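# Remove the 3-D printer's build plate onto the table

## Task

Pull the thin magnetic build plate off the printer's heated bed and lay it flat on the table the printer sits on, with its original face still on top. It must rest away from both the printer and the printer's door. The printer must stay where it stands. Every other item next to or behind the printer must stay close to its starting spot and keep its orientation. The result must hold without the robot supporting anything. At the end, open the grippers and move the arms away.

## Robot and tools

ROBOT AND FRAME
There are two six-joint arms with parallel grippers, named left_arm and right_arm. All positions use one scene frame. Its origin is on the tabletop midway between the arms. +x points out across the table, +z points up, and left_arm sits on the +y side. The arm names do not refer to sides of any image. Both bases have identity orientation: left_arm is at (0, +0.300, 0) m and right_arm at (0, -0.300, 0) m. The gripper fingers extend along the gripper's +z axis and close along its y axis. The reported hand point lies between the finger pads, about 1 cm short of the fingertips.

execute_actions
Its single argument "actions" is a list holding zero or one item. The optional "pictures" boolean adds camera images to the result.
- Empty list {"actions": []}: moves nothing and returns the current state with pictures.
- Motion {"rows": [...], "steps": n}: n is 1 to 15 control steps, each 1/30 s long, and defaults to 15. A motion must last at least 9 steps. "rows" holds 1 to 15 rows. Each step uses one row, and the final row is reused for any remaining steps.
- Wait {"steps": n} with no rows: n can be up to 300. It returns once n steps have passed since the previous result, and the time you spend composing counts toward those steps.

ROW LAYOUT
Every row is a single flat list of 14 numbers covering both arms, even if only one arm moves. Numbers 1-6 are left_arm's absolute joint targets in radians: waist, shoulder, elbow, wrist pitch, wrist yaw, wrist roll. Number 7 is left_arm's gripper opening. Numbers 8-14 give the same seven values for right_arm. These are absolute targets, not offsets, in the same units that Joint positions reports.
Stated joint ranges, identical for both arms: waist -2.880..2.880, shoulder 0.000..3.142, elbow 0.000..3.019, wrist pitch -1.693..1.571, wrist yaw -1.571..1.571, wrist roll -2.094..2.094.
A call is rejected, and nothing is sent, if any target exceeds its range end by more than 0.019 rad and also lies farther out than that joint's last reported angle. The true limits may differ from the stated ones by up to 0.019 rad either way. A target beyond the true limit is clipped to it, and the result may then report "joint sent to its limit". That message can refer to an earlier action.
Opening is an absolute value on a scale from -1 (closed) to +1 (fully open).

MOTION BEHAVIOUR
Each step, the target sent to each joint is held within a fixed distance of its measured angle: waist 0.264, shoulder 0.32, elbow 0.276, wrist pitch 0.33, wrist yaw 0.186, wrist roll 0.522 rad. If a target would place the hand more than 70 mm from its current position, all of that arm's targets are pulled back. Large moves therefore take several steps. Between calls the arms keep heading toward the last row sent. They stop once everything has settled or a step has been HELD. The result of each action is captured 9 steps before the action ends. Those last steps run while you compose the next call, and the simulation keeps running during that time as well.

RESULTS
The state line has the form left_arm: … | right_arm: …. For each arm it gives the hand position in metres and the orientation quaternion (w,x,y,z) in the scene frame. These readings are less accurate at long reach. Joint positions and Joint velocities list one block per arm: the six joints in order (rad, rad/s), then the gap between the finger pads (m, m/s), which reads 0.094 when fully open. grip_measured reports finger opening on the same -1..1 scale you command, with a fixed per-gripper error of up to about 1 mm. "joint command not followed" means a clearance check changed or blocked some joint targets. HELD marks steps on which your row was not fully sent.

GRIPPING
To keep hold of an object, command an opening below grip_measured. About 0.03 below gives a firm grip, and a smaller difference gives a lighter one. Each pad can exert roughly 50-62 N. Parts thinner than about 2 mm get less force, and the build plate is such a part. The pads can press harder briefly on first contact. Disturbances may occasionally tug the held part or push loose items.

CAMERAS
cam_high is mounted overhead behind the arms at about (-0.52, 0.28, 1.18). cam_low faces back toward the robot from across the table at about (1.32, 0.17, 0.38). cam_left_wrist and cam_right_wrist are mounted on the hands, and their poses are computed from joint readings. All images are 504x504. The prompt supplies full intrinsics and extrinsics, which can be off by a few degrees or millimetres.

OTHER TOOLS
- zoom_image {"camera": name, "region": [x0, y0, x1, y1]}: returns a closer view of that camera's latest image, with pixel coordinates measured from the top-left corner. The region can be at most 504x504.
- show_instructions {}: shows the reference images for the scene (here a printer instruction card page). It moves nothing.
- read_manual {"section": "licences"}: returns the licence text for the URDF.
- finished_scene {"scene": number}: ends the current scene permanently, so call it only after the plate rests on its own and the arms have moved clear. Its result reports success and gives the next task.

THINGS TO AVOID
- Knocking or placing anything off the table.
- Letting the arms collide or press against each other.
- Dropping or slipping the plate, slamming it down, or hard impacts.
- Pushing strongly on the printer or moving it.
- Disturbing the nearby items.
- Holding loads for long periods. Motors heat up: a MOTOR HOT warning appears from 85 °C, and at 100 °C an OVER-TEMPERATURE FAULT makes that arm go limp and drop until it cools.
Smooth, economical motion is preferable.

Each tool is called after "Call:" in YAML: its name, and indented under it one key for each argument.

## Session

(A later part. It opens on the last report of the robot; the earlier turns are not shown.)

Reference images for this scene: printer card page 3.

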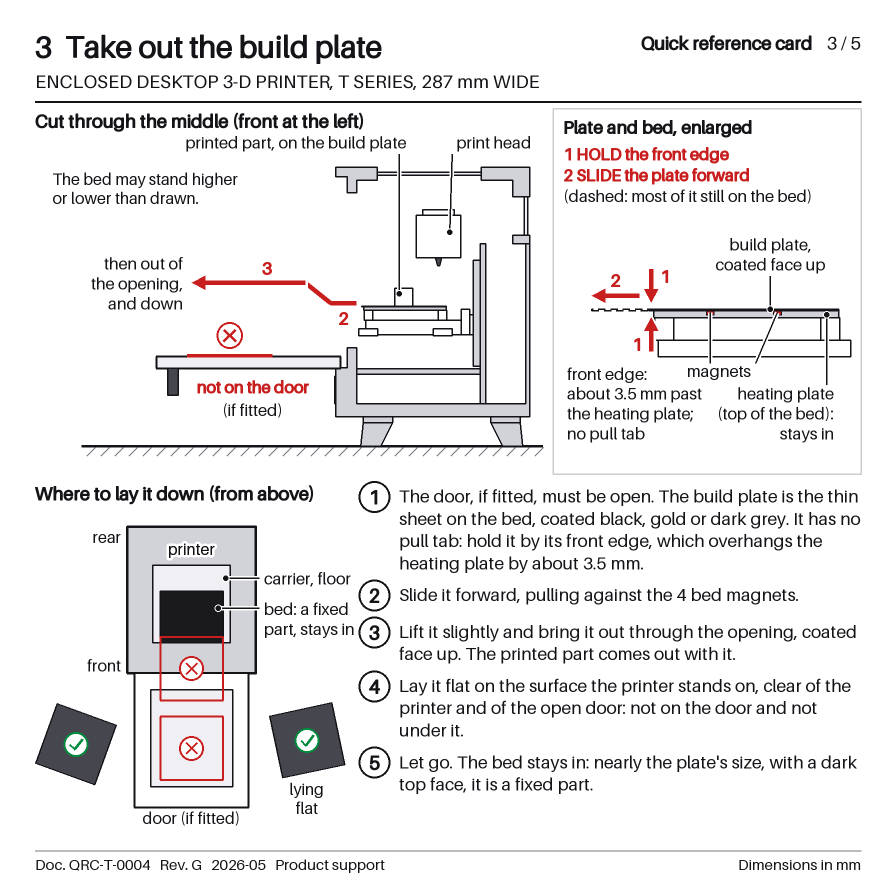

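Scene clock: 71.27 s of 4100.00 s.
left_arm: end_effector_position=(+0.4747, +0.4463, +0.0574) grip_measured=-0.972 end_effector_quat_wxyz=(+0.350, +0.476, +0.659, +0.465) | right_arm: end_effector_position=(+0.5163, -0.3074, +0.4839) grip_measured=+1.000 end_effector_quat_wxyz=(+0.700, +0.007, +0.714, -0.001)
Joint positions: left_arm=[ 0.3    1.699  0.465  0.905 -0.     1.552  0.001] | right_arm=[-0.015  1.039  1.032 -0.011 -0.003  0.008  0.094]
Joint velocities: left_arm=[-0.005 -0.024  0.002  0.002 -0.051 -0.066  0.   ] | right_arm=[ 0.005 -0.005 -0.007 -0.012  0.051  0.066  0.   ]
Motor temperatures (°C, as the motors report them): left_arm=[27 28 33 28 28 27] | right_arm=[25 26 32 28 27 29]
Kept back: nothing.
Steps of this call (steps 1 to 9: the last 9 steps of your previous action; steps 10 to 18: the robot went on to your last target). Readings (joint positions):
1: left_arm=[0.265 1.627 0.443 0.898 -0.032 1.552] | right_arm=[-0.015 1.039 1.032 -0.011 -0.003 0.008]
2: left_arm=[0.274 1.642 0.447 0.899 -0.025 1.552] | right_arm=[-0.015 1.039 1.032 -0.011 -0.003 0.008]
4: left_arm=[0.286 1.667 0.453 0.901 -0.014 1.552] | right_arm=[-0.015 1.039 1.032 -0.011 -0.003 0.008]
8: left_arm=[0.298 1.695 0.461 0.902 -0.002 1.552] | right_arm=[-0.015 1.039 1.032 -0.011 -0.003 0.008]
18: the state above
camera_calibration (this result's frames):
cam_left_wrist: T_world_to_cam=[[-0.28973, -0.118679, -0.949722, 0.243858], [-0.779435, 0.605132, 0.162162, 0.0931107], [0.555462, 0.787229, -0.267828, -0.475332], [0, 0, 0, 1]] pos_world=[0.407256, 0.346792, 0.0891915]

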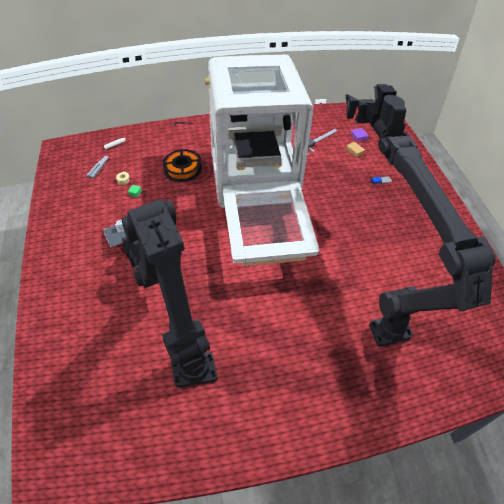

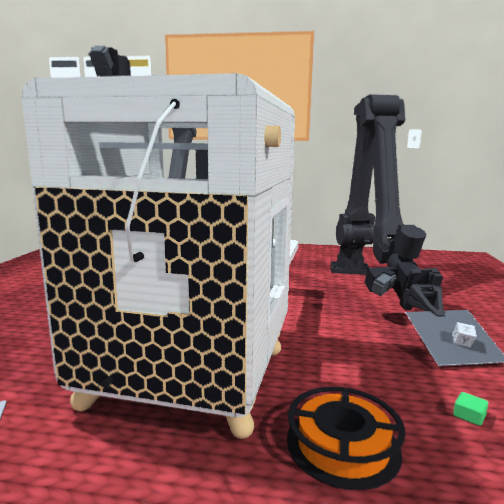

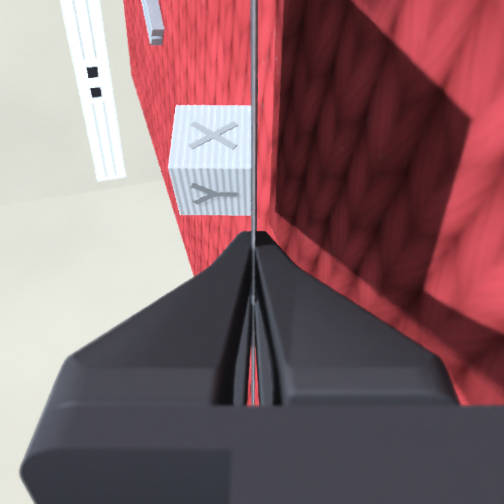

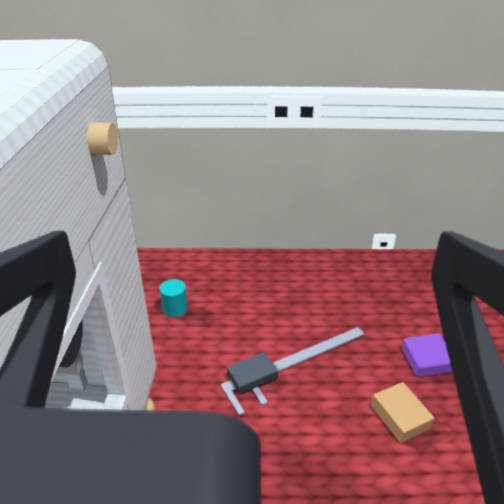

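Call:
execute_actions:
  actions: []

Scene clock: 72.30 s of 4100.00 s.
left_arm: end_effector_position=(+0.4747, +0.4463, +0.0574) grip_measured=-0.972 end_effector_quat_wxyz=(+0.350, +0.476, +0.659, +0.465) | right_arm: end_effector_position=(+0.5163, -0.3074, +0.4839) grip_measured=+1.000 end_effector_quat_wxyz=(+0.700, +0.007, +0.714, -0.001)
Joint positions: left_arm=[ 0.3    1.699  0.465  0.905 -0.     1.552  0.001] | right_arm=[-0.015  1.039  1.032 -0.011 -0.003  0.008  0.094]
Joint velocities: left_arm=[-0.005  0.005 -0.002 -0.002 -0.066 -0.022 -0.   ] | right_arm=[-0.005 -0.015  0.002 -0.002 -0.037 -0.022  0.   ]
Motor temperatures (°C, as the motors report them): left_arm=[27 28 33 28 28 27] | right_arm=[25 26 32 28 27 29]
Kept back: nothing.
Steps of this call (steps 1 to 15: the robot went on to your last target; steps 16 to 31: nothing new was sent). Readings (joint positions):
1: left_arm=[0.300 1.699 0.465 0.905 -0.000 1.552] | right_arm=[-0.015 1.039 1.032 -0.011 -0.003 0.008]
2: left_arm=[0.300 1.699 0.465 0.905 -0.000 1.552] | right_arm=[-0.015 1.039 1.032 -0.011 -0.003 0.008]
4: left_arm=[0.300 1.699 0.465 0.905 -0.000 1.552] | right_arm=[-0.015 1.039 1.032 -0.011 -0.003 0.008]
8: left_arm=[0.300 1.699 0.465 0.905 -0.000 1.552] | right_arm=[-0.015 1.039 1.032 -0.011 -0.003 0.008]
31: the state above
All arms were judged still, so your last target was given up. Only a new action makes them travel on or press farther. Fingers that are still opening or closing keep moving.
camera_calibration (this result's frames):
cam_left_wrist: T_world_to_cam=[[-0.28973, -0.118679, -0.949722, 0.243858], [-0.779435, 0.605132, 0.162162, 0.0931107], [0.555462, 0.787229, -0.267828, -0.475332], [0, 0, 0, 1]] pos_world=[0.407256, 0.346792, 0.0891915]

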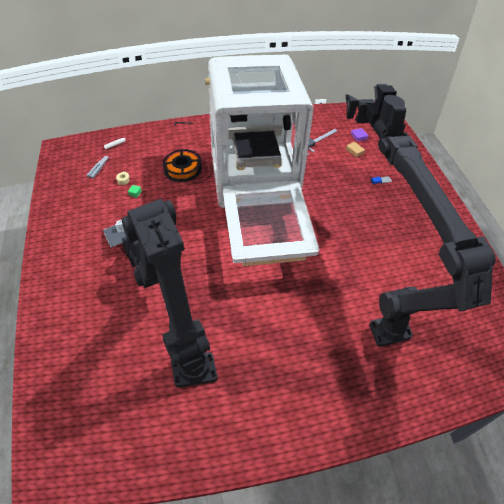

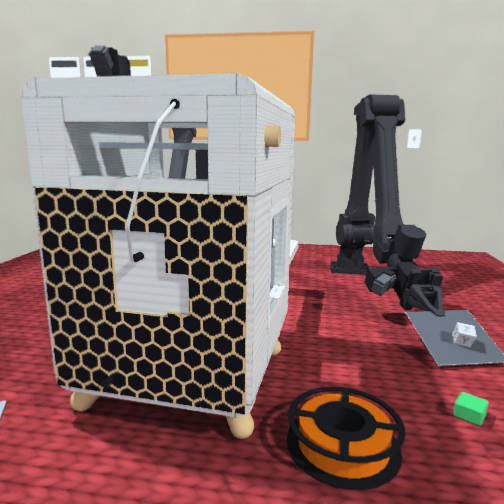

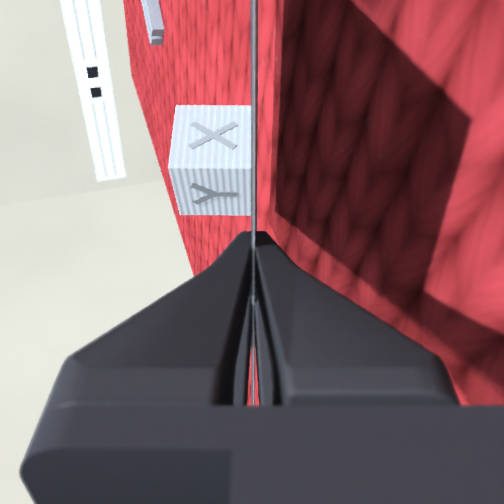

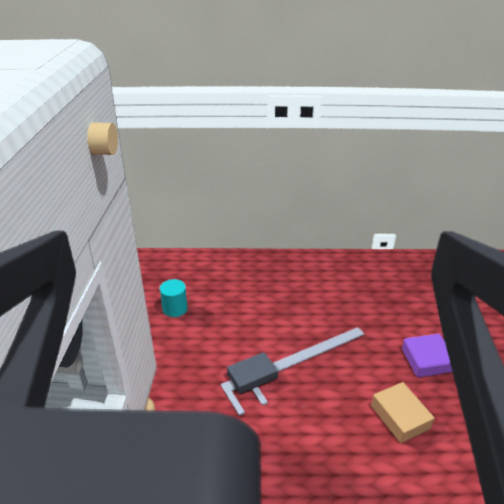

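Call:
execute_actions:
  actions:
    - {"rows": [[0.305,1.705,0.506,0.935,0.002,1.555,-1,-0.015,1.039,1.032,-0.011,-0.003,0.008,1],[0.305,1.705,0.506,0.925,0.002,1.555,-1,-0.015,1.039,1.032,-0.011,-0.003,0.008,1],[0.305,1.705,0.506,0.917,0.002,1.555,-1,-0.015,1.039,1.032,-0.011,-0.003,0.008,1],[0.305,1.705,0.506,0.911,0.002,1.555,-1,-0.015,1.039,1.032,-0.011,-0.003,0.008,1],[0.305,1.705,0.506,0.907,0.002,1.555,-1,-0.015,1.039,1.032,-0.011,-0.003,0.008,1],[0.305,1.705,0.506,0.904,0.002,1.555,-1,-0.015,1.039,1.032,-0.011,-0.003,0.008,1],[0.305,1.705,0.506,0.901,0.002,1.555,-1,-0.015,1.039,1.032,-0.011,-0.003,0.008,1],[0.305,1.705,0.506,0.898,0.002,1.555,-1,-0.015,1.039,1.032,-0.011,-0.003,0.008,1],[0.305,1.705,0.506,0.895,0.002,1.555,-1,-0.015,1.039,1.032,-0.011,-0.003,0.008,1],[0.305,1.705,0.506,0.893,0.002,1.555,-1,-0.015,1.039,1.032,-0.011,-0.003,0.008,1],[0.305,1.705,0.506,0.891,0.002,1.555,-1,-0.015,1.039,1.032,-0.011,-0.003,0.008,1],[0.305,1.705,0.506,0.889,0.002,1.555,-1,-0.015,1.039,1.032,-0.011,-0.003,0.008,1],[0.305,1.705,0.506,0.888,0.002,1.555,-1,-0.015,1.039,1.032,-0.011,-0.003,0.008,1]], "steps": 15}

Call:
execute_actions:
  actions:
    - {"steps": 14}
  pictures: true

Scene clock: 74.33 s of 4100.00 s.
left_arm: end_effector_position=(+0.4747, +0.4463, +0.0574) grip_measured=-0.972 end_effector_quat_wxyz=(+0.350, +0.476, +0.659, +0.465) | right_arm: end_effector_position=(+0.5163, -0.3074, +0.4839) grip_measured=+1.000 end_effector_quat_wxyz=(+0.700, +0.007, +0.714, -0.001)
Joint positions: left_arm=[0.3   1.699 0.465 0.905 0.    1.552 0.001] | right_arm=[-0.015  1.039  1.032 -0.011 -0.003  0.008  0.094]
Joint velocities: left_arm=[-0.005  0.005  0.007 -0.002 -0.051 -0.037 -0.   ] | right_arm=[-0.015 -0.005 -0.007 -0.017 -0.007  0.022  0.   ]
Motor temperatures (°C, as the motors report them): left_arm=[27 28 33 28 28 27] | right_arm=[25 26 32 28 27 29]
Steps of this call (steps 1 to 55: nothing new was sent; steps 56 to 61: the first 6 steps of this action). Readings (joint positions):
56: left_arm=[0.300 1.699 0.465 0.905 -0.000 1.552] | right_arm=[-0.015 1.039 1.032 -0.011 -0.003 0.008]
57: left_arm=[0.300 1.699 0.465 0.905 -0.000 1.552] | right_arm=[-0.015 1.039 1.032 -0.011 -0.003 0.008]
59: left_arm=[0.300 1.699 0.465 0.905 0.000 1.552] | right_arm=[-0.015 1.039 1.032 -0.011 -0.003 0.008]
61: the state above

Scene clock: 74.80 s of 4100.00 s.
left_arm: end_effector_position=(+0.4737, +0.4460, +0.0544) grip_measured=-0.972 end_effector_quat_wxyz=(+0.347, +0.479, +0.662, +0.461) | right_arm: end_effector_position=(+0.5163, -0.3074, +0.4839) grip_measured=+1.000 end_effector_quat_wxyz=(+0.700, +0.007, +0.714, -0.001)
Joint positions: left_arm=[0.3   1.699 0.465 0.892 0.    1.552 0.001] | right_arm=[-0.015  1.039  1.032 -0.011 -0.003  0.008  0.094]
Joint velocities: left_arm=[-0.034  0.005  0.012  0.017 -0.051  0.007  0.   ] | right_arm=[ 0.005  0.005  0.007 -0.007 -0.007  0.051  0.   ]
Motor temperatures (°C, as the motors report them): left_arm=[27 28 33 28 28 27] | right_arm=[25 26 32 28 27 29]
Kept back: nothing.
Steps of this call (steps 1 to 9: the last 9 steps of your previous action; steps 10 to 14: the robot went on to your last target). Readings (joint positions):
1: left_arm=[0.300 1.699 0.465 0.905 0.000 1.552] | right_arm=[-0.015 1.039 1.032 -0.011 -0.003 0.008]
2: left_arm=[0.300 1.699 0.465 0.905 0.000 1.552] | right_arm=[-0.015 1.039 1.032 -0.011 -0.003 0.008]
4: left_arm=[0.300 1.699 0.465 0.902 0.000 1.552] | right_arm=[-0.015 1.039 1.032 -0.011 -0.003 0.008]
8: left_arm=[0.300 1.699 0.465 0.894 0.000 1.552] | right_arm=[-0.015 1.039 1.032 -0.011 -0.003 0.008]
14: the state above
camera_calibration (this result's frames):
cam_left_wrist: T_world_to_cam=[[-0.301481, -0.122317, -0.945594, 0.247634], [-0.777168, 0.606068, 0.169385, 0.0911735], [0.552375, 0.785952, -0.277779, -0.472724], [0, 0, 0, 1]] pos_world=[0.406635, 0.346571, 0.0874045]

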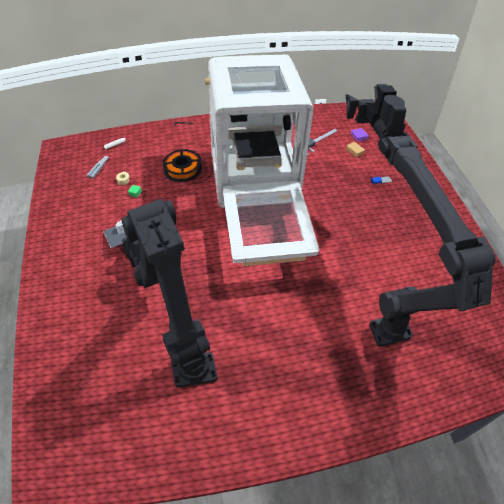

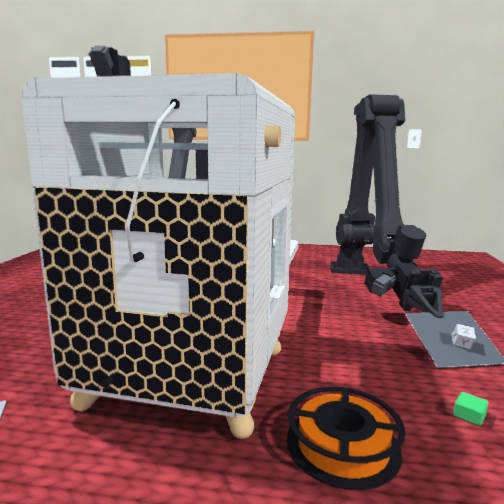

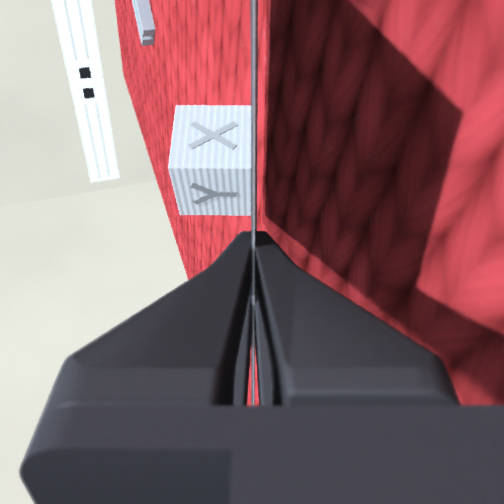

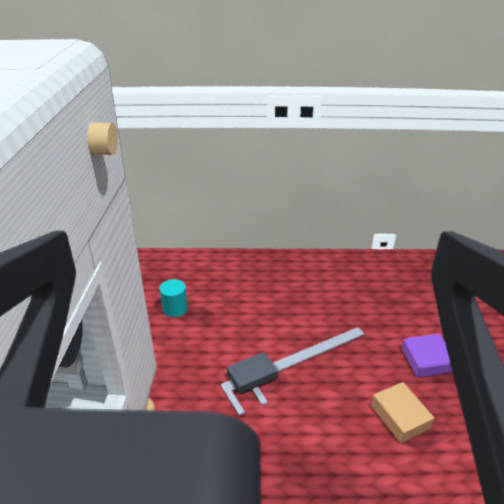

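Call:
execute_actions:
  actions:
    - {"rows": [[0.305,1.705,0.506,0.885,0.002,1.555,-1,-0.015,1.039,1.032,-0.011,-0.003,0.008,1],[0.305,1.705,0.506,0.882,0.002,1.555,-1,-0.015,1.039,1.032,-0.011,-0.003,0.008,1],[0.305,1.705,0.506,0.880,0.002,1.555,-1,-0.015,1.039,1.032,-0.011,-0.003,0.008,1],[0.305,1.705,0.506,0.878,0.002,1.555,-1,-0.015,1.039,1.032,-0.011,-0.003,0.008,1],[0.305,1.705,0.506,0.877,0.002,1.555,-1,-0.015,1.039,1.032,-0.011,-0.003,0.008,1],[0.305,1.705,0.506,0.877,0.002,1.555,-0.985,-0.015,1.039,1.032,-0.011,-0.003,0.008,1],[0.305,1.705,0.506,0.877,0.002,1.555,-0.975,-0.015,1.039,1.032,-0.011,-0.003,0.008,1],[0.305,1.700,0.506,0.877,0.002,1.555,-0.968,-0.015,1.039,1.032,-0.011,-0.003,0.008,1],[0.305,1.694,0.506,0.877,0.002,1.555,-0.96,-0.015,1.039,1.032,-0.011,-0.003,0.008,1],[0.305,1.688,0.506,0.876,0.002,1.555,-0.95,-0.015,1.039,1.032,-0.011,-0.003,0.008,1],[0.305,1.681,0.506,0.874,0.002,1.555,-0.935,-0.015,1.039,1.032,-0.011,-0.003,0.008,1],[0.305,1.675,0.5061,0.871,0.002,1.555,-0.915,-0.015,1.039,1.032,-0.011,-0.003,0.008,1],[0.305,1.6713,0.5066,0.8682,0.002,1.555,-0.888,-0.015,1.039,1.032,-0.011,-0.003,0.008,1],[0.305,1.6693,0.5072,0.8658,0.002,1.555,-0.855,-0.015,1.039,1.032,-0.011,-0.003,0.008,1],[0.305,1.6668,0.5083,0.8619,0.002,1.555,-0.815,-0.015,1.039,1.032,-0.011,-0.003,0.008,1]], "steps": 15}

Call:
execute_actions:
  actions:
    - {"rows": [[0.305,1.6637,0.5094,0.8564,0.002,1.555,-0.77,-0.015,1.039,1.032,-0.011,-0.003,0.008,1],[0.305,1.6601,0.5108,0.8496,0.002,1.555,-0.72,-0.015,1.039,1.032,-0.011,-0.003,0.008,1],[0.305,1.6562,0.5124,0.8411,0.002,1.555,-0.665,-0.015,1.039,1.032,-0.011,-0.003,0.008,1],[0.305,1.6517,0.5143,0.8312,0.002,1.555,-0.61,-0.015,1.039,1.032,-0.011,-0.003,0.008,1],[0.305,1.6470,0.5164,0.8201,0.002,1.555,-0.555,-0.015,1.039,1.032,-0.011,-0.003,0.008,1],[0.305,1.6419,0.5188,0.8074,0.002,1.555,-0.50,-0.015,1.039,1.032,-0.011,-0.003,0.008,1],[0.305,1.6365,0.5214,0.7937,0.002,1.555,-0.45,-0.015,1.039,1.032,-0.011,-0.003,0.008,1],[0.305,1.6309,0.5243,0.7786,0.002,1.555,-0.405,-0.015,1.039,1.032,-0.011,-0.003,0.008,1],[0.305,1.6252,0.5274,0.7623,0.002,1.555,-0.365,-0.015,1.039,1.032,-0.011,-0.003,0.008,1],[0.305,1.6194,0.5308,0.7449,0.002,1.555,-0.33,-0.015,1.039,1.032,-0.011,-0.003,0.008,1],[0.305,1.6135,0.5344,0.7266,0.002,1.555,-0.30,-0.015,1.039,1.032,-0.011,-0.003,0.008,1],[0.305,1.6076,0.5384,0.7075,0.002,1.555,-0.278,-0.015,1.039,1.032,-0.011,-0.003,0.008,1],[0.305,1.6018,0.5426,0.6874,0.002,1.555,-0.263,-0.015,1.039,1.032,-0.011,-0.003,0.008,1],[0.305,1.5961,0.5472,0.6665,0.002,1.555,-0.255,-0.015,1.039,1.032,-0.011,-0.003,0.008,1],[0.305,1.5905,0.5521,0.6449,0.002,1.555,-0.255,-0.015,1.039,1.032,-0.011,-0.003,0.008,1]], "steps": 15}

Call:
execute_actions:
  actions:
    - {"rows": [[0.305,1.5852,0.5573,0.6226,0.002,1.555,-0.255,-0.015,1.039,1.032,-0.011,-0.003,0.008,1],[0.305,1.5800,0.5628,0.5996,0.002,1.555,-0.255,-0.015,1.039,1.032,-0.011,-0.003,0.008,1],[0.305,1.5751,0.5686,0.5764,0.002,1.555,-0.255,-0.015,1.039,1.032,-0.011,-0.003,0.008,1],[0.305,1.5705,0.5745,0.5526,0.002,1.555,-0.255,-0.015,1.039,1.032,-0.011,-0.003,0.008,1],[0.305,1.5663,0.5806,0.5287,0.002,1.555,-0.255,-0.015,1.039,1.032,-0.011,-0.003,0.008,1],[0.305,1.5624,0.5870,0.5046,0.002,1.555,-0.255,-0.015,1.039,1.032,-0.011,-0.003,0.008,1],[0.305,1.5588,0.5936,0.4804,0.002,1.555,-0.255,-0.015,1.039,1.032,-0.011,-0.003,0.008,1],[0.305,1.5556,0.6004,0.4561,0.002,1.555,-0.255,-0.015,1.039,1.032,-0.011,-0.003,0.008,1],[0.305,1.5528,0.6075,0.4317,0.002,1.555,-0.255,-0.015,1.039,1.032,-0.011,-0.003,0.008,1],[0.305,1.5503,0.6147,0.4074,0.002,1.555,-0.255,-0.015,1.039,1.032,-0.011,-0.003,0.008,1],[0.305,1.5482,0.6220,0.3832,0.002,1.555,-0.255,-0.015,1.039,1.032,-0.011,-0.003,0.008,1],[0.305,1.5464,0.6295,0.3592,0.002,1.555,-0.255,-0.015,1.039,1.032,-0.011,-0.003,0.008,1],[0.305,1.5450,0.6369,0.3354,0.002,1.555,-0.255,-0.015,1.039,1.032,-0.011,-0.003,0.008,1],[0.305,1.5439,0.6444,0.3120,0.002,1.555,-0.255,-0.015,1.039,1.032,-0.011,-0.003,0.008,1],[0.305,1.5431,0.6521,0.2890,0.002,1.555,-0.255,-0.015,1.039,1.032,-0.011,-0.003,0.008,1]], "steps": 15}

Call:
execute_actions:
  actions:
    - {"rows": [[0.305,1.5425,0.6597,0.2663,0.002,1.555,-0.255,-0.015,1.039,1.032,-0.011,-0.003,0.008,1],[0.305,1.5422,0.6673,0.2441,0.002,1.555,-0.255,-0.015,1.039,1.032,-0.011,-0.003,0.008,1],[0.305,1.542,0.6750,0.2223,0.002,1.555,-0.255,-0.015,1.039,1.032,-0.011,-0.003,0.008,1],[0.305,1.542,0.6825,0.2009,0.002,1.555,-0.255,-0.015,1.039,1.032,-0.011,-0.003,0.008,1],[0.305,1.542,0.6901,0.1801,0.002,1.555,-0.255,-0.015,1.039,1.032,-0.011,-0.003,0.008,1],[0.305,1.542,0.6977,0.1596,0.002,1.555,-0.255,-0.015,1.039,1.032,-0.011,-0.003,0.008,1],[0.305,1.542,0.7050,0.1396,0.002,1.555,-0.255,-0.015,1.039,1.032,-0.011,-0.003,0.008,1],[0.305,1.542,0.7122,0.1202,0.002,1.555,-0.255,-0.015,1.039,1.032,-0.011,-0.003,0.008,1],[0.305,1.542,0.7192,0.1013,0.002,1.555,-0.255,-0.015,1.039,1.032,-0.011,-0.003,0.008,1],[0.305,1.542,0.7261,0.0831,0.002,1.555,-0.255,-0.015,1.039,1.032,-0.011,-0.003,0.008,1],[0.305,1.542,0.7327,0.0654,0.002,1.555,-0.255,-0.015,1.039,1.032,-0.011,-0.003,0.008,1],[0.305,1.542,0.7391,0.0485,0.002,1.555,-0.255,-0.015,1.039,1.032,-0.011,-0.003,0.008,1],[0.305,1.542,0.7451,0.0325,0.002,1.555,-0.255,-0.015,1.039,1.032,-0.011,-0.003,0.008,1],[0.305,1.542,0.7509,0.0173,0.002,1.555,-0.255,-0.015,1.039,1.032,-0.011,-0.003,0.008,1],[0.305,1.542,0.7563,0.0028,0.002,1.555,-0.255,-0.015,1.039,1.032,-0.011,-0.003,0.008,1]], "steps": 15}

Call:
execute_actions:
  actions:
    - {"rows": [[0.305,1.542,0.7614,-0.0106,0.002,1.555,-0.255,-0.015,1.039,1.032,-0.011,-0.003,0.008,1],[0.305,1.542,0.7661,-0.0231,0.002,1.555,-0.255,-0.015,1.039,1.032,-0.011,-0.003,0.008,1],[0.305,1.542,0.7705,-0.0345,0.002,1.555,-0.255,-0.015,1.039,1.032,-0.011,-0.003,0.008,1],[0.305,1.542,0.7743,-0.0449,0.002,1.555,-0.255,-0.015,1.039,1.032,-0.011,-0.003,0.008,1],[0.305,1.542,0.7777,-0.0540,0.002,1.555,-0.255,-0.015,1.039,1.032,-0.011,-0.003,0.008,1],[0.305,1.542,0.7806,-0.0621,0.002,1.555,-0.255,-0.015,1.039,1.032,-0.011,-0.003,0.008,1],[0.305,1.542,0.7830,-0.0690,0.002,1.555,-0.255,-0.015,1.039,1.032,-0.011,-0.003,0.008,1],[0.305,1.542,0.7849,-0.0746,0.002,1.555,-0.255,-0.015,1.039,1.032,-0.011,-0.003,0.008,1],[0.305,1.542,0.7864,-0.0790,0.002,1.555,-0.255,-0.015,1.039,1.032,-0.011,-0.003,0.008,1],[0.305,1.542,0.7872,-0.0822,0.002,1.555,-0.255,-0.015,1.039,1.032,-0.011,-0.003,0.008,1],[0.305,1.542,0.7877,-0.0840,0.002,1.555,-0.255,-0.015,1.039,1.032,-0.011,-0.003,0.008,1],[0.305,1.542,0.7877,-0.0847,0.002,1.555,-0.255,-0.015,1.039,1.032,-0.011,-0.003,0.008,1]], "steps": 12}

Call:
execute_actions:
  actions:
    - {"steps": 15}
  pictures: true

Scene clock: 91.23 s of 4100.00 s.
left_arm: end_effector_position=(+0.4730, +0.4457, +0.0522) grip_measured=-0.972 end_effector_quat_wxyz=(+0.344, +0.480, +0.664, +0.458) | right_arm: end_effector_position=(+0.5163, -0.3074, +0.4839) grip_measured=+1.000 end_effector_quat_wxyz=(+0.700, +0.007, +0.714, -0.001)
Joint positions: left_arm=[0.3   1.699 0.465 0.883 0.    1.552 0.001] | right_arm=[-0.015  1.039  1.032 -0.011 -0.003  0.008  0.094]
Joint velocities: left_arm=[-0.005  0.005  0.017 -0.037  0.007 -0.022 -0.   ] | right_arm=[-0.005 -0.015 -0.017 -0.012 -0.037 -0.066  0.   ]
Motor temperatures (°C, as the motors report them): left_arm=[27 28 32 28 28 27] | right_arm=[25 26 33 28 27 29]
Steps of this call (steps 1 to 30: the robot went on to your last target; steps 31 to 90: nothing new was sent; then 13.23 s passed at rest; steps 91 to 96: the first 6 steps of this action). Readings (joint positions):
91: left_arm=[0.300 1.699 0.465 0.891 0.000 1.552] | right_arm=[-0.015 1.039 1.032 -0.011 -0.003 0.008]
92: left_arm=[0.300 1.699 0.465 0.890 0.000 1.552] | right_arm=[-0.015 1.039 1.032 -0.011 -0.003 0.008]
94: left_arm=[0.300 1.699 0.465 0.886 0.000 1.552] | right_arm=[-0.015 1.039 1.032 -0.011 -0.003 0.008]
96: the state above

Scene clock: 91.73 s of 4100.00 s.
left_arm: end_effector_position=(+0.4761, +0.4467, +0.0560) grip_measured=-0.529 end_effector_quat_wxyz=(+0.342, +0.482, +0.667, +0.454) | right_arm: end_effector_position=(+0.5163, -0.3074, +0.4839) grip_measured=+1.000 end_effector_quat_wxyz=(+0.700, +0.007, +0.714, -0.001)
Joint positions: left_arm=[0.3   1.68  0.478 0.839 0.    1.552 0.022] | right_arm=[-0.015  1.039  1.032 -0.011 -0.003  0.008  0.094]
Joint velocities: left_arm=[-0.005 -0.151  0.081 -0.291  0.022 -0.037  0.056] | right_arm=[-0.005 -0.005 -0.002 -0.012 -0.022 -0.066  0.   ]
Motor temperatures (°C, as the motors report them): left_arm=[27 28 32 28 28 27] | right_arm=[25 26 33 28 27 29]
Steps of this call (steps 1 to 9: the last 9 steps of your previous action; steps 10 to 15: the first 6 steps of this action). Readings (joint positions):
10: left_arm=[0.300 1.697 0.471 0.874 0.000 1.552] | right_arm=[-0.015 1.039 1.032 -0.011 -0.003 0.008]
11: left_arm=[0.300 1.695 0.472 0.870 0.000 1.552] | right_arm=[-0.015 1.039 1.032 -0.011 -0.003 0.008]
13: left_arm=[0.300 1.688 0.474 0.857 0.000 1.552] | right_arm=[-0.015 1.039 1.032 -0.011 -0.003 0.008]
15: the state above

Scene clock: 92.23 s of 4100.00 s.
left_arm: end_effector_position=(+0.4793, +0.4477, +0.0564) grip_measured=-0.257 end_effector_quat_wxyz=(+0.307, +0.504, +0.697, +0.408) | right_arm: end_effector_position=(+0.5163, -0.3074, +0.4839) grip_measured=+1.000 end_effector_quat_wxyz=(+0.700, +0.007, +0.714, -0.001)
Joint positions: left_arm=[0.3   1.595 0.534 0.563 0.    1.552 0.035] | right_arm=[-0.015  1.039  1.032 -0.011 -0.003  0.008  0.094]
Joint velocities: left_arm=[-0.015 -0.142  0.168 -0.716  0.037 -0.051 -0.   ] | right_arm=[ 0.005  0.005 -0.007 -0.002 -0.037  0.022  0.   ]
Motor temperatures (°C, as the motors report them): left_arm=[27 28 32 28 28 27] | right_arm=[25 26 33 28 27 29]
Steps of this call (steps 1 to 9: the last 9 steps of your previous action; steps 10 to 15: the first 6 steps of this action). Readings (joint positions):
10: left_arm=[0.300 1.620 0.510 0.676 0.000 1.552] | right_arm=[-0.015 1.039 1.032 -0.011 -0.003 0.008]
11: left_arm=[0.300 1.615 0.514 0.655 0.000 1.552] | right_arm=[-0.015 1.039 1.032 -0.011 -0.003 0.008]
13: left_arm=[0.300 1.604 0.524 0.610 0.000 1.552] | right_arm=[-0.015 1.039 1.032 -0.011 -0.003 0.008]
15: the state above

Scene clock: 92.73 s of 4100.00 s.
left_arm: end_effector_position=(+0.4802, +0.4480, +0.0412) grip_measured=-0.257 end_effector_quat_wxyz=(+0.249, +0.533, +0.738, +0.331) | right_arm: end_effector_position=(+0.5163, -0.3074, +0.4839) grip_measured=+1.000 end_effector_quat_wxyz=(+0.700, +0.007, +0.714, -0.001)
Joint positions: left_arm=[0.3   1.569 0.638 0.213 0.    1.552 0.035] | right_arm=[-0.015  1.039  1.032 -0.011 -0.003  0.008  0.094]
Joint velocities: left_arm=[ 0.005 -0.005  0.198 -0.618  0.007 -0.066 -0.001] | right_arm=[-0.005 -0.015 -0.012  0.002  0.022 -0.022  0.   ]
Motor temperatures (°C, as the motors report them): left_arm=[27 28 32 28 28 27] | right_arm=[25 26 33 28 27 29]
Steps of this call (steps 1 to 9: the last 9 steps of your previous action; steps 10 to 15: the first 6 steps of this action). Readings (joint positions):
10: left_arm=[0.300 1.570 0.601 0.323 0.000 1.552] | right_arm=[-0.015 1.039 1.032 -0.011 -0.003 0.008]
11: left_arm=[0.300 1.569 0.609 0.301 0.000 1.552] | right_arm=[-0.015 1.039 1.032 -0.011 -0.003 0.008]
13: left_arm=[0.300 1.569 0.624 0.256 0.000 1.552] | right_arm=[-0.015 1.039 1.032 -0.011 -0.003 0.008]
15: the state above

Scene clock: 93.13 s of 4100.00 s.
left_arm: end_effector_position=(+0.4793, +0.4477, +0.0358) grip_measured=-0.257 end_effector_quat_wxyz=(+0.211, +0.549, +0.759, +0.281) | right_arm: end_effector_position=(+0.5163, -0.3074, +0.4839) grip_measured=+1.000 end_effector_quat_wxyz=(+0.700, +0.007, +0.714, -0.001)
Joint positions: left_arm=[0.3   1.569 0.714 0.002 0.    1.552 0.035] | right_arm=[-0.015  1.039  1.032 -0.011 -0.003  0.008  0.094]
Joint velocities: left_arm=[-0.005 -0.005  0.095 -0.388 -0.007 -0.007  0.002] | right_arm=[-0.015 -0.015 -0.002  0.012  0.007  0.007  0.   ]
Motor temperatures (°C, as the motors report them): left_arm=[27 28 32 28 28 27] | right_arm=[25 26 33 28 27 29]
Steps of this call (steps 1 to 9: the last 9 steps of your previous action; steps 10 to 12: the first 3 steps of this action). Readings (joint positions):
10: left_arm=[0.300 1.569 0.704 0.030 0.000 1.552] | right_arm=[-0.015 1.039 1.032 -0.011 -0.003 0.008]
11: left_arm=[0.300 1.569 0.709 0.016 0.000 1.552] | right_arm=[-0.015 1.039 1.032 -0.011 -0.003 0.008]
12: the state above

Scene clock: 93.63 s of 4100.00 s.
left_arm: end_effector_position=(+0.4803, +0.4480, +0.0391) grip_measured=-0.257 end_effector_quat_wxyz=(+0.201, +0.552, +0.764, +0.267) | right_arm: end_effector_position=(+0.5163, -0.3074, +0.4839) grip_measured=+1.000 end_effector_quat_wxyz=(+0.700, +0.007, +0.714, -0.001)
Joint positions: left_arm=[ 0.3    1.564  0.744 -0.07   0.     1.552  0.035] | right_arm=[-0.015  1.039  1.032 -0.011 -0.003  0.008  0.094]
Joint velocities: left_arm=[ 0.015  0.005  0.017 -0.012 -0.081  0.037  0.   ] | right_arm=[ 0.024  0.015 -0.002 -0.017  0.007  0.007  0.   ]
Motor temperatures (°C, as the motors report them): left_arm=[27 28 32 28 28 27] | right_arm=[25 26 33 28 27 29]
Kept back: nothing.
Steps of this call (steps 1 to 9: the last 9 steps of your previous action; steps 10 to 15: the robot went on to your last target). Readings (joint positions):
1: left_arm=[0.300 1.569 0.718 -0.010 0.000 1.552] | right_arm=[-0.015 1.039 1.032 -0.011 -0.003 0.008]
2: left_arm=[0.300 1.569 0.722 -0.021 0.000 1.552] | right_arm=[-0.015 1.039 1.032 -0.011 -0.003 0.008]
4: left_arm=[0.300 1.569 0.729 -0.041 0.000 1.552] | right_arm=[-0.015 1.039 1.032 -0.011 -0.003 0.008]
8: left_arm=[0.300 1.569 0.736 -0.065 0.000 1.552] | right_arm=[-0.015 1.039 1.032 -0.011 -0.003 0.008]
15: the state above
camera_calibration (this result's frames):
cam_left_wrist: T_world_to_cam=[[-0.727129, -0.253921, -0.637815, 0.486753], [-0.613797, 0.656579, 0.438356, -0.0139729], [0.307469, 0.710231, -0.633274, -0.316749], [0, 0, 0, 1]] pos_world=[0.442746, 0.357736, 0.115995]

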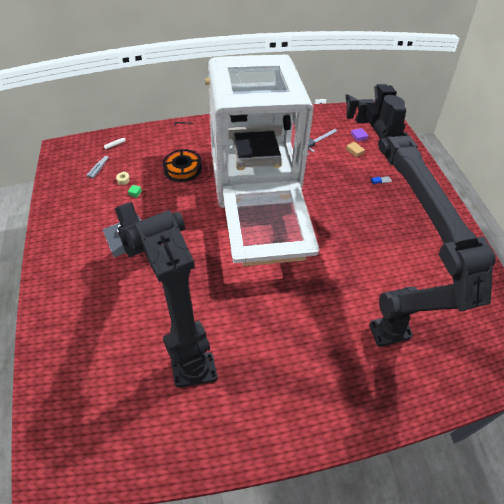

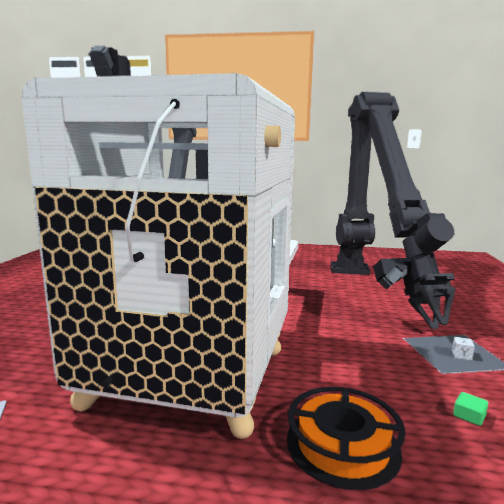

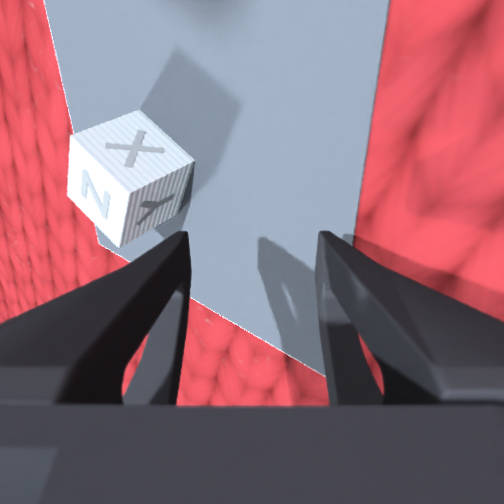

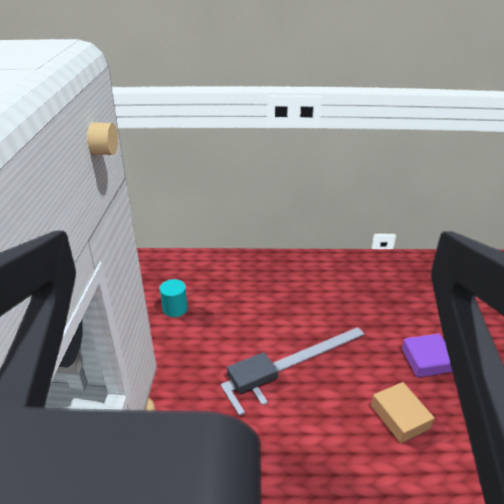

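Call:
zoom_image:
  camera: "cam_low"
  region: [380, 270, 504, 394]

Region (380, 270, 504, 394) of cam_low's 504x504 image, scaled by 4.065, with more detail than that image has.

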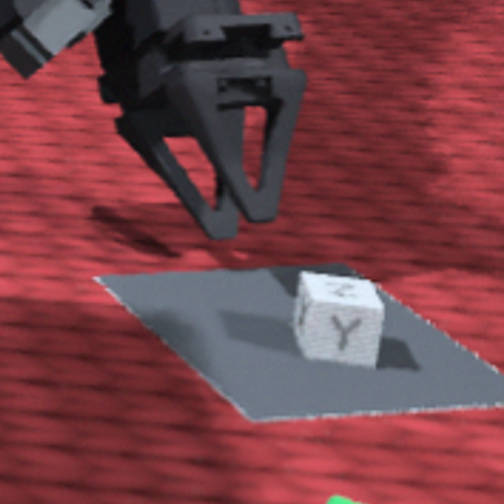

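Call:
execute_actions:
  actions:
    - {"rows": [[0.305,1.5379,0.7877,-0.0853,0.002,1.555,-0.255,-0.015,1.039,1.032,-0.011,-0.003,0.008,1],[0.305,1.5345,0.7877,-0.0872,0.002,1.555,-0.255,-0.015,1.039,1.032,-0.011,-0.003,0.008,1],[0.305,1.5289,0.7877,-0.0903,0.002,1.555,-0.255,-0.015,1.039,1.032,-0.011,-0.003,0.008,1],[0.305,1.5211,0.7877,-0.0946,0.002,1.555,-0.255,-0.015,1.039,1.032,-0.011,-0.003,0.008,1],[0.305,1.5113,0.7877,-0.1001,0.002,1.555,-0.255,-0.015,1.039,1.032,-0.011,-0.003,0.008,1],[0.305,1.4995,0.7877,-0.1067,0.002,1.555,-0.255,-0.015,1.039,1.032,-0.011,-0.003,0.008,1],[0.305,1.4858,0.7877,-0.1142,0.002,1.555,-0.255,-0.015,1.039,1.032,-0.011,-0.003,0.008,1],[0.305,1.4705,0.7877,-0.1227,0.002,1.555,-0.255,-0.015,1.039,1.032,-0.011,-0.003,0.008,1],[0.305,1.4537,0.7877,-0.1321,0.002,1.555,-0.255,-0.015,1.039,1.032,-0.011,-0.003,0.008,1],[0.305,1.4355,0.7877,-0.1422,0.002,1.555,-0.255,-0.015,1.039,1.032,-0.011,-0.003,0.008,1],[0.305,1.4162,0.7877,-0.1529,0.002,1.555,-0.255,-0.015,1.039,1.032,-0.011,-0.003,0.008,1],[0.305,1.3960,0.7877,-0.1642,0.002,1.555,-0.255,-0.015,1.039,1.032,-0.011,-0.003,0.008,1],[0.305,1.3751,0.7877,-0.1758,0.002,1.555,-0.255,-0.015,1.039,1.032,-0.011,-0.003,0.008,1],[0.305,1.3537,0.7877,-0.1877,0.002,1.555,-0.255,-0.015,1.039,1.032,-0.011,-0.003,0.008,1],[0.305,1.3320,0.7877,-0.1997,0.002,1.555,-0.255,-0.015,1.039,1.032,-0.011,-0.003,0.008,1]], "steps": 15}

Call:
execute_actions:
  actions:
    - {"rows": [[0.305,1.3103,0.7877,-0.2117,0.002,1.555,-0.255,-0.015,1.039,1.032,-0.011,-0.003,0.008,1],[0.305,1.2889,0.7877,-0.2236,0.002,1.555,-0.255,-0.015,1.039,1.032,-0.011,-0.003,0.008,1],[0.305,1.2680,0.7877,-0.2352,0.002,1.555,-0.255,-0.015,1.039,1.032,-0.011,-0.003,0.008,1],[0.305,1.2478,0.7877,-0.2465,0.002,1.555,-0.255,-0.015,1.039,1.032,-0.011,-0.003,0.008,1],[0.305,1.2285,0.7877,-0.2572,0.002,1.555,-0.255,-0.015,1.039,1.032,-0.011,-0.003,0.008,1],[0.305,1.2103,0.7877,-0.2673,0.002,1.555,-0.255,-0.015,1.039,1.032,-0.011,-0.003,0.008,1],[0.305,1.1935,0.7877,-0.2767,0.002,1.555,-0.255,-0.015,1.039,1.032,-0.011,-0.003,0.008,1],[0.305,1.1782,0.7877,-0.2852,0.002,1.555,-0.255,-0.015,1.039,1.032,-0.011,-0.003,0.008,1],[0.305,1.1645,0.7877,-0.2927,0.002,1.555,-0.255,-0.015,1.039,1.032,-0.011,-0.003,0.008,1],[0.305,1.1527,0.7877,-0.2993,0.002,1.555,-0.255,-0.015,1.039,1.032,-0.011,-0.003,0.008,1],[0.305,1.1429,0.7877,-0.3048,0.002,1.555,-0.255,-0.015,1.039,1.032,-0.011,-0.003,0.008,1],[0.305,1.1351,0.7877,-0.3091,0.002,1.555,-0.255,-0.015,1.039,1.032,-0.011,-0.003,0.008,1],[0.305,1.1295,0.7877,-0.3122,0.002,1.555,-0.255,-0.015,1.039,1.032,-0.011,-0.003,0.008,1],[0.305,1.1261,0.7877,-0.3141,0.002,1.555,-0.255,-0.015,1.039,1.032,-0.011,-0.003,0.008,1],[0.305,1.125,0.7877,-0.3147,0.002,1.555,-0.255,-0.015,1.039,1.032,-0.011,-0.003,0.008,1]], "steps": 15}

Call:
execute_actions:
  actions:
    - {"steps": 13}
  pictures: true

Scene clock: 96.43 s of 4100.00 s.
left_arm: end_effector_position=(+0.4793, +0.4477, +0.0443) grip_measured=-0.257 end_effector_quat_wxyz=(+0.201, +0.552, +0.764, +0.267) | right_arm: end_effector_position=(+0.5163, -0.3074, +0.4839) grip_measured=+1.000 end_effector_quat_wxyz=(+0.700, +0.007, +0.714, -0.001)
Joint positions: left_arm=[ 0.3    1.549  0.744 -0.083  0.     1.552  0.035] | right_arm=[-0.015  1.039  1.032 -0.011 -0.003  0.008  0.094]
Joint velocities: left_arm=[-0.015 -0.21  -0.012 -0.154 -0.066  0.081 -0.001] | right_arm=[0.005 0.005 0.002 0.002 0.007 0.007 0.   ]
Motor temperatures (°C, as the motors report them): left_arm=[27 28 33 28 28 27] | right_arm=[25 26 33 28 27 29]
Steps of this call (steps 1 to 15: the robot went on to your last target; steps 16 to 78: nothing new was sent; steps 79 to 84: the first 6 steps of this action). Readings (joint positions):
79: left_arm=[0.300 1.564 0.744 -0.070 0.000 1.552] | right_arm=[-0.015 1.039 1.032 -0.011 -0.003 0.008]
80: left_arm=[0.300 1.563 0.744 -0.070 0.000 1.552] | right_arm=[-0.015 1.039 1.032 -0.011 -0.003 0.008]
82: left_arm=[0.300 1.559 0.744 -0.074 0.000 1.552] | right_arm=[-0.015 1.039 1.032 -0.011 -0.003 0.008]
84: the state above

Scene clock: 96.93 s of 4100.00 s.
left_arm: end_effector_position=(+0.4622, +0.4424, +0.1581) grip_measured=-0.257 end_effector_quat_wxyz=(+0.242, +0.536, +0.742, +0.322) | right_arm: end_effector_position=(+0.5163, -0.3074, +0.4839) grip_measured=+1.000 end_effector_quat_wxyz=(+0.700, +0.007, +0.714, -0.001)
Joint positions: left_arm=[ 0.3    1.257  0.744 -0.23   0.     1.552  0.035] | right_arm=[-0.015  1.039  1.032 -0.011 -0.003  0.008  0.094]
Joint velocities: left_arm=[-0.005 -0.611  0.002 -0.315 -0.022  0.066  0.001] | right_arm=[-0.005  0.005  0.017 -0.017  0.022 -0.007  0.   ]
Motor temperatures (°C, as the motors report them): left_arm=[27 28 33 28 28 27] | right_arm=[25 26 33 28 27 29]
Steps of this call (steps 1 to 9: the last 9 steps of your previous action; steps 10 to 15: the first 6 steps of this action). Readings (joint positions):
10: left_arm=[0.300 1.372 0.744 -0.174 0.000 1.552] | right_arm=[-0.015 1.039 1.032 -0.011 -0.003 0.008]
11: left_arm=[0.300 1.348 0.744 -0.185 0.000 1.552] | right_arm=[-0.015 1.039 1.032 -0.011 -0.003 0.008]
13: left_arm=[0.300 1.301 0.744 -0.208 0.000 1.552] | right_arm=[-0.015 1.039 1.032 -0.011 -0.003 0.008]
15: the state above

Scene clock: 97.37 s of 4100.00 s.
left_arm: end_effector_position=(+0.4457, +0.4373, +0.2017) grip_measured=-0.257 end_effector_quat_wxyz=(+0.257, +0.530, +0.733, +0.342) | right_arm: end_effector_position=(+0.5163, -0.3074, +0.4839) grip_measured=+1.000 end_effector_quat_wxyz=(+0.700, +0.007, +0.714, -0.001)
Joint positions: left_arm=[ 0.3    1.133  0.744 -0.299  0.     1.552  0.035] | right_arm=[-0.015  1.039  1.032 -0.011 -0.003  0.008  0.094]
Joint velocities: left_arm=[-0.015 -0.005  0.027 -0.042  0.022 -0.037 -0.   ] | right_arm=[-0.015 -0.015 -0.017  0.002 -0.007  0.022  0.   ]
Motor temperatures (°C, as the motors report them): left_arm=[27 28 33 28 28 27] | right_arm=[25 26 33 28 27 29]
Kept back: nothing.
Steps of this call (steps 1 to 9: the last 9 steps of your previous action; steps 10 to 13: the robot went on to your last target). Readings (joint positions):
1: left_arm=[0.300 1.237 0.744 -0.240 0.000 1.552] | right_arm=[-0.015 1.039 1.032 -0.011 -0.003 0.008]
2: left_arm=[0.300 1.218 0.744 -0.250 0.000 1.552] | right_arm=[-0.015 1.039 1.032 -0.011 -0.003 0.008]
4: left_arm=[0.300 1.185 0.744 -0.268 0.000 1.552] | right_arm=[-0.015 1.039 1.032 -0.011 -0.003 0.008]
8: left_arm=[0.300 1.142 0.744 -0.291 0.000 1.552] | right_arm=[-0.015 1.039 1.032 -0.011 -0.003 0.008]
13: the state above
camera_calibration (this result's frames):
cam_left_wrist: T_world_to_cam=[[-0.588935, -0.211193, -0.780098, 0.511018], [-0.69064, 0.632821, 0.350077, -0.0370161], [0.419728, 0.74494, -0.518549, -0.283898], [0, 0, 0, 1]] pos_world=[0.394551, 0.342835, 0.264388]

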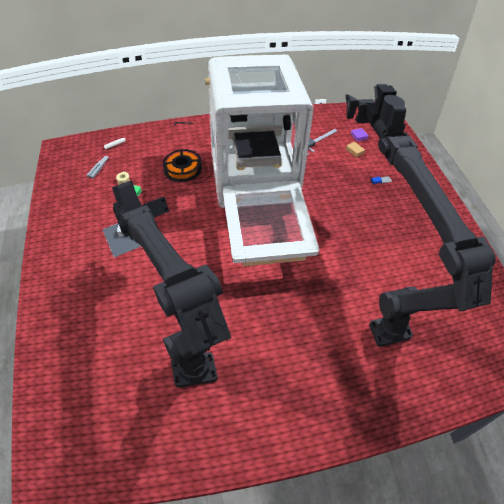

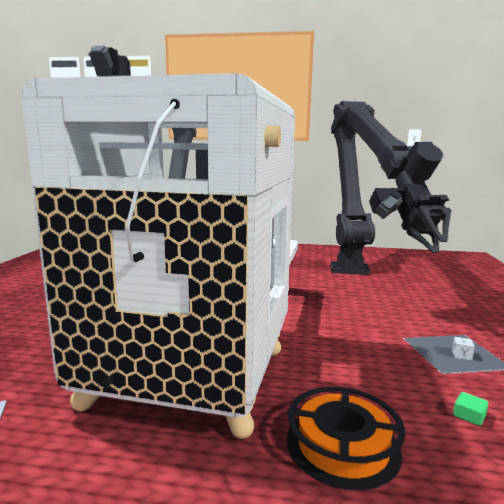

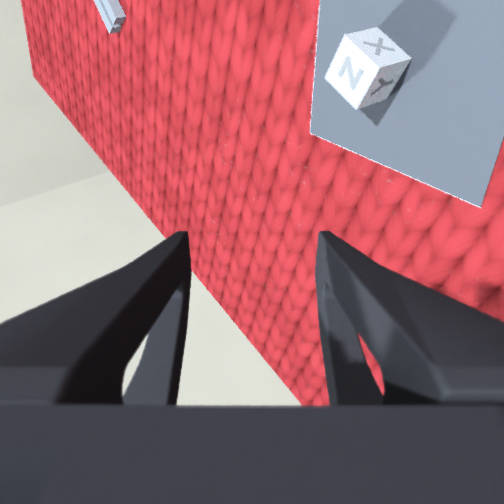

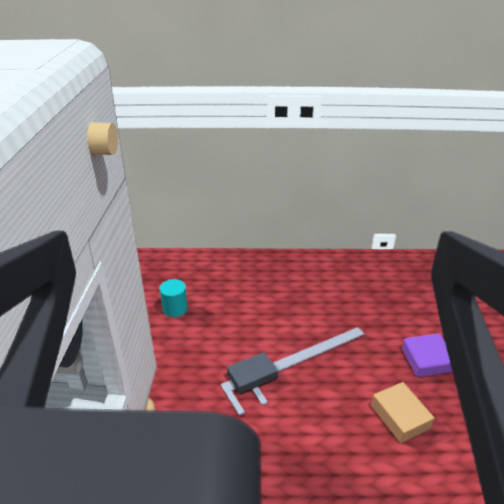

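The plate lies flat on the table, coated side up, clear of the printer and door, and the arm is clear.

Call:
finished_scene:
  scene: 2

The scene is finished: the task was done.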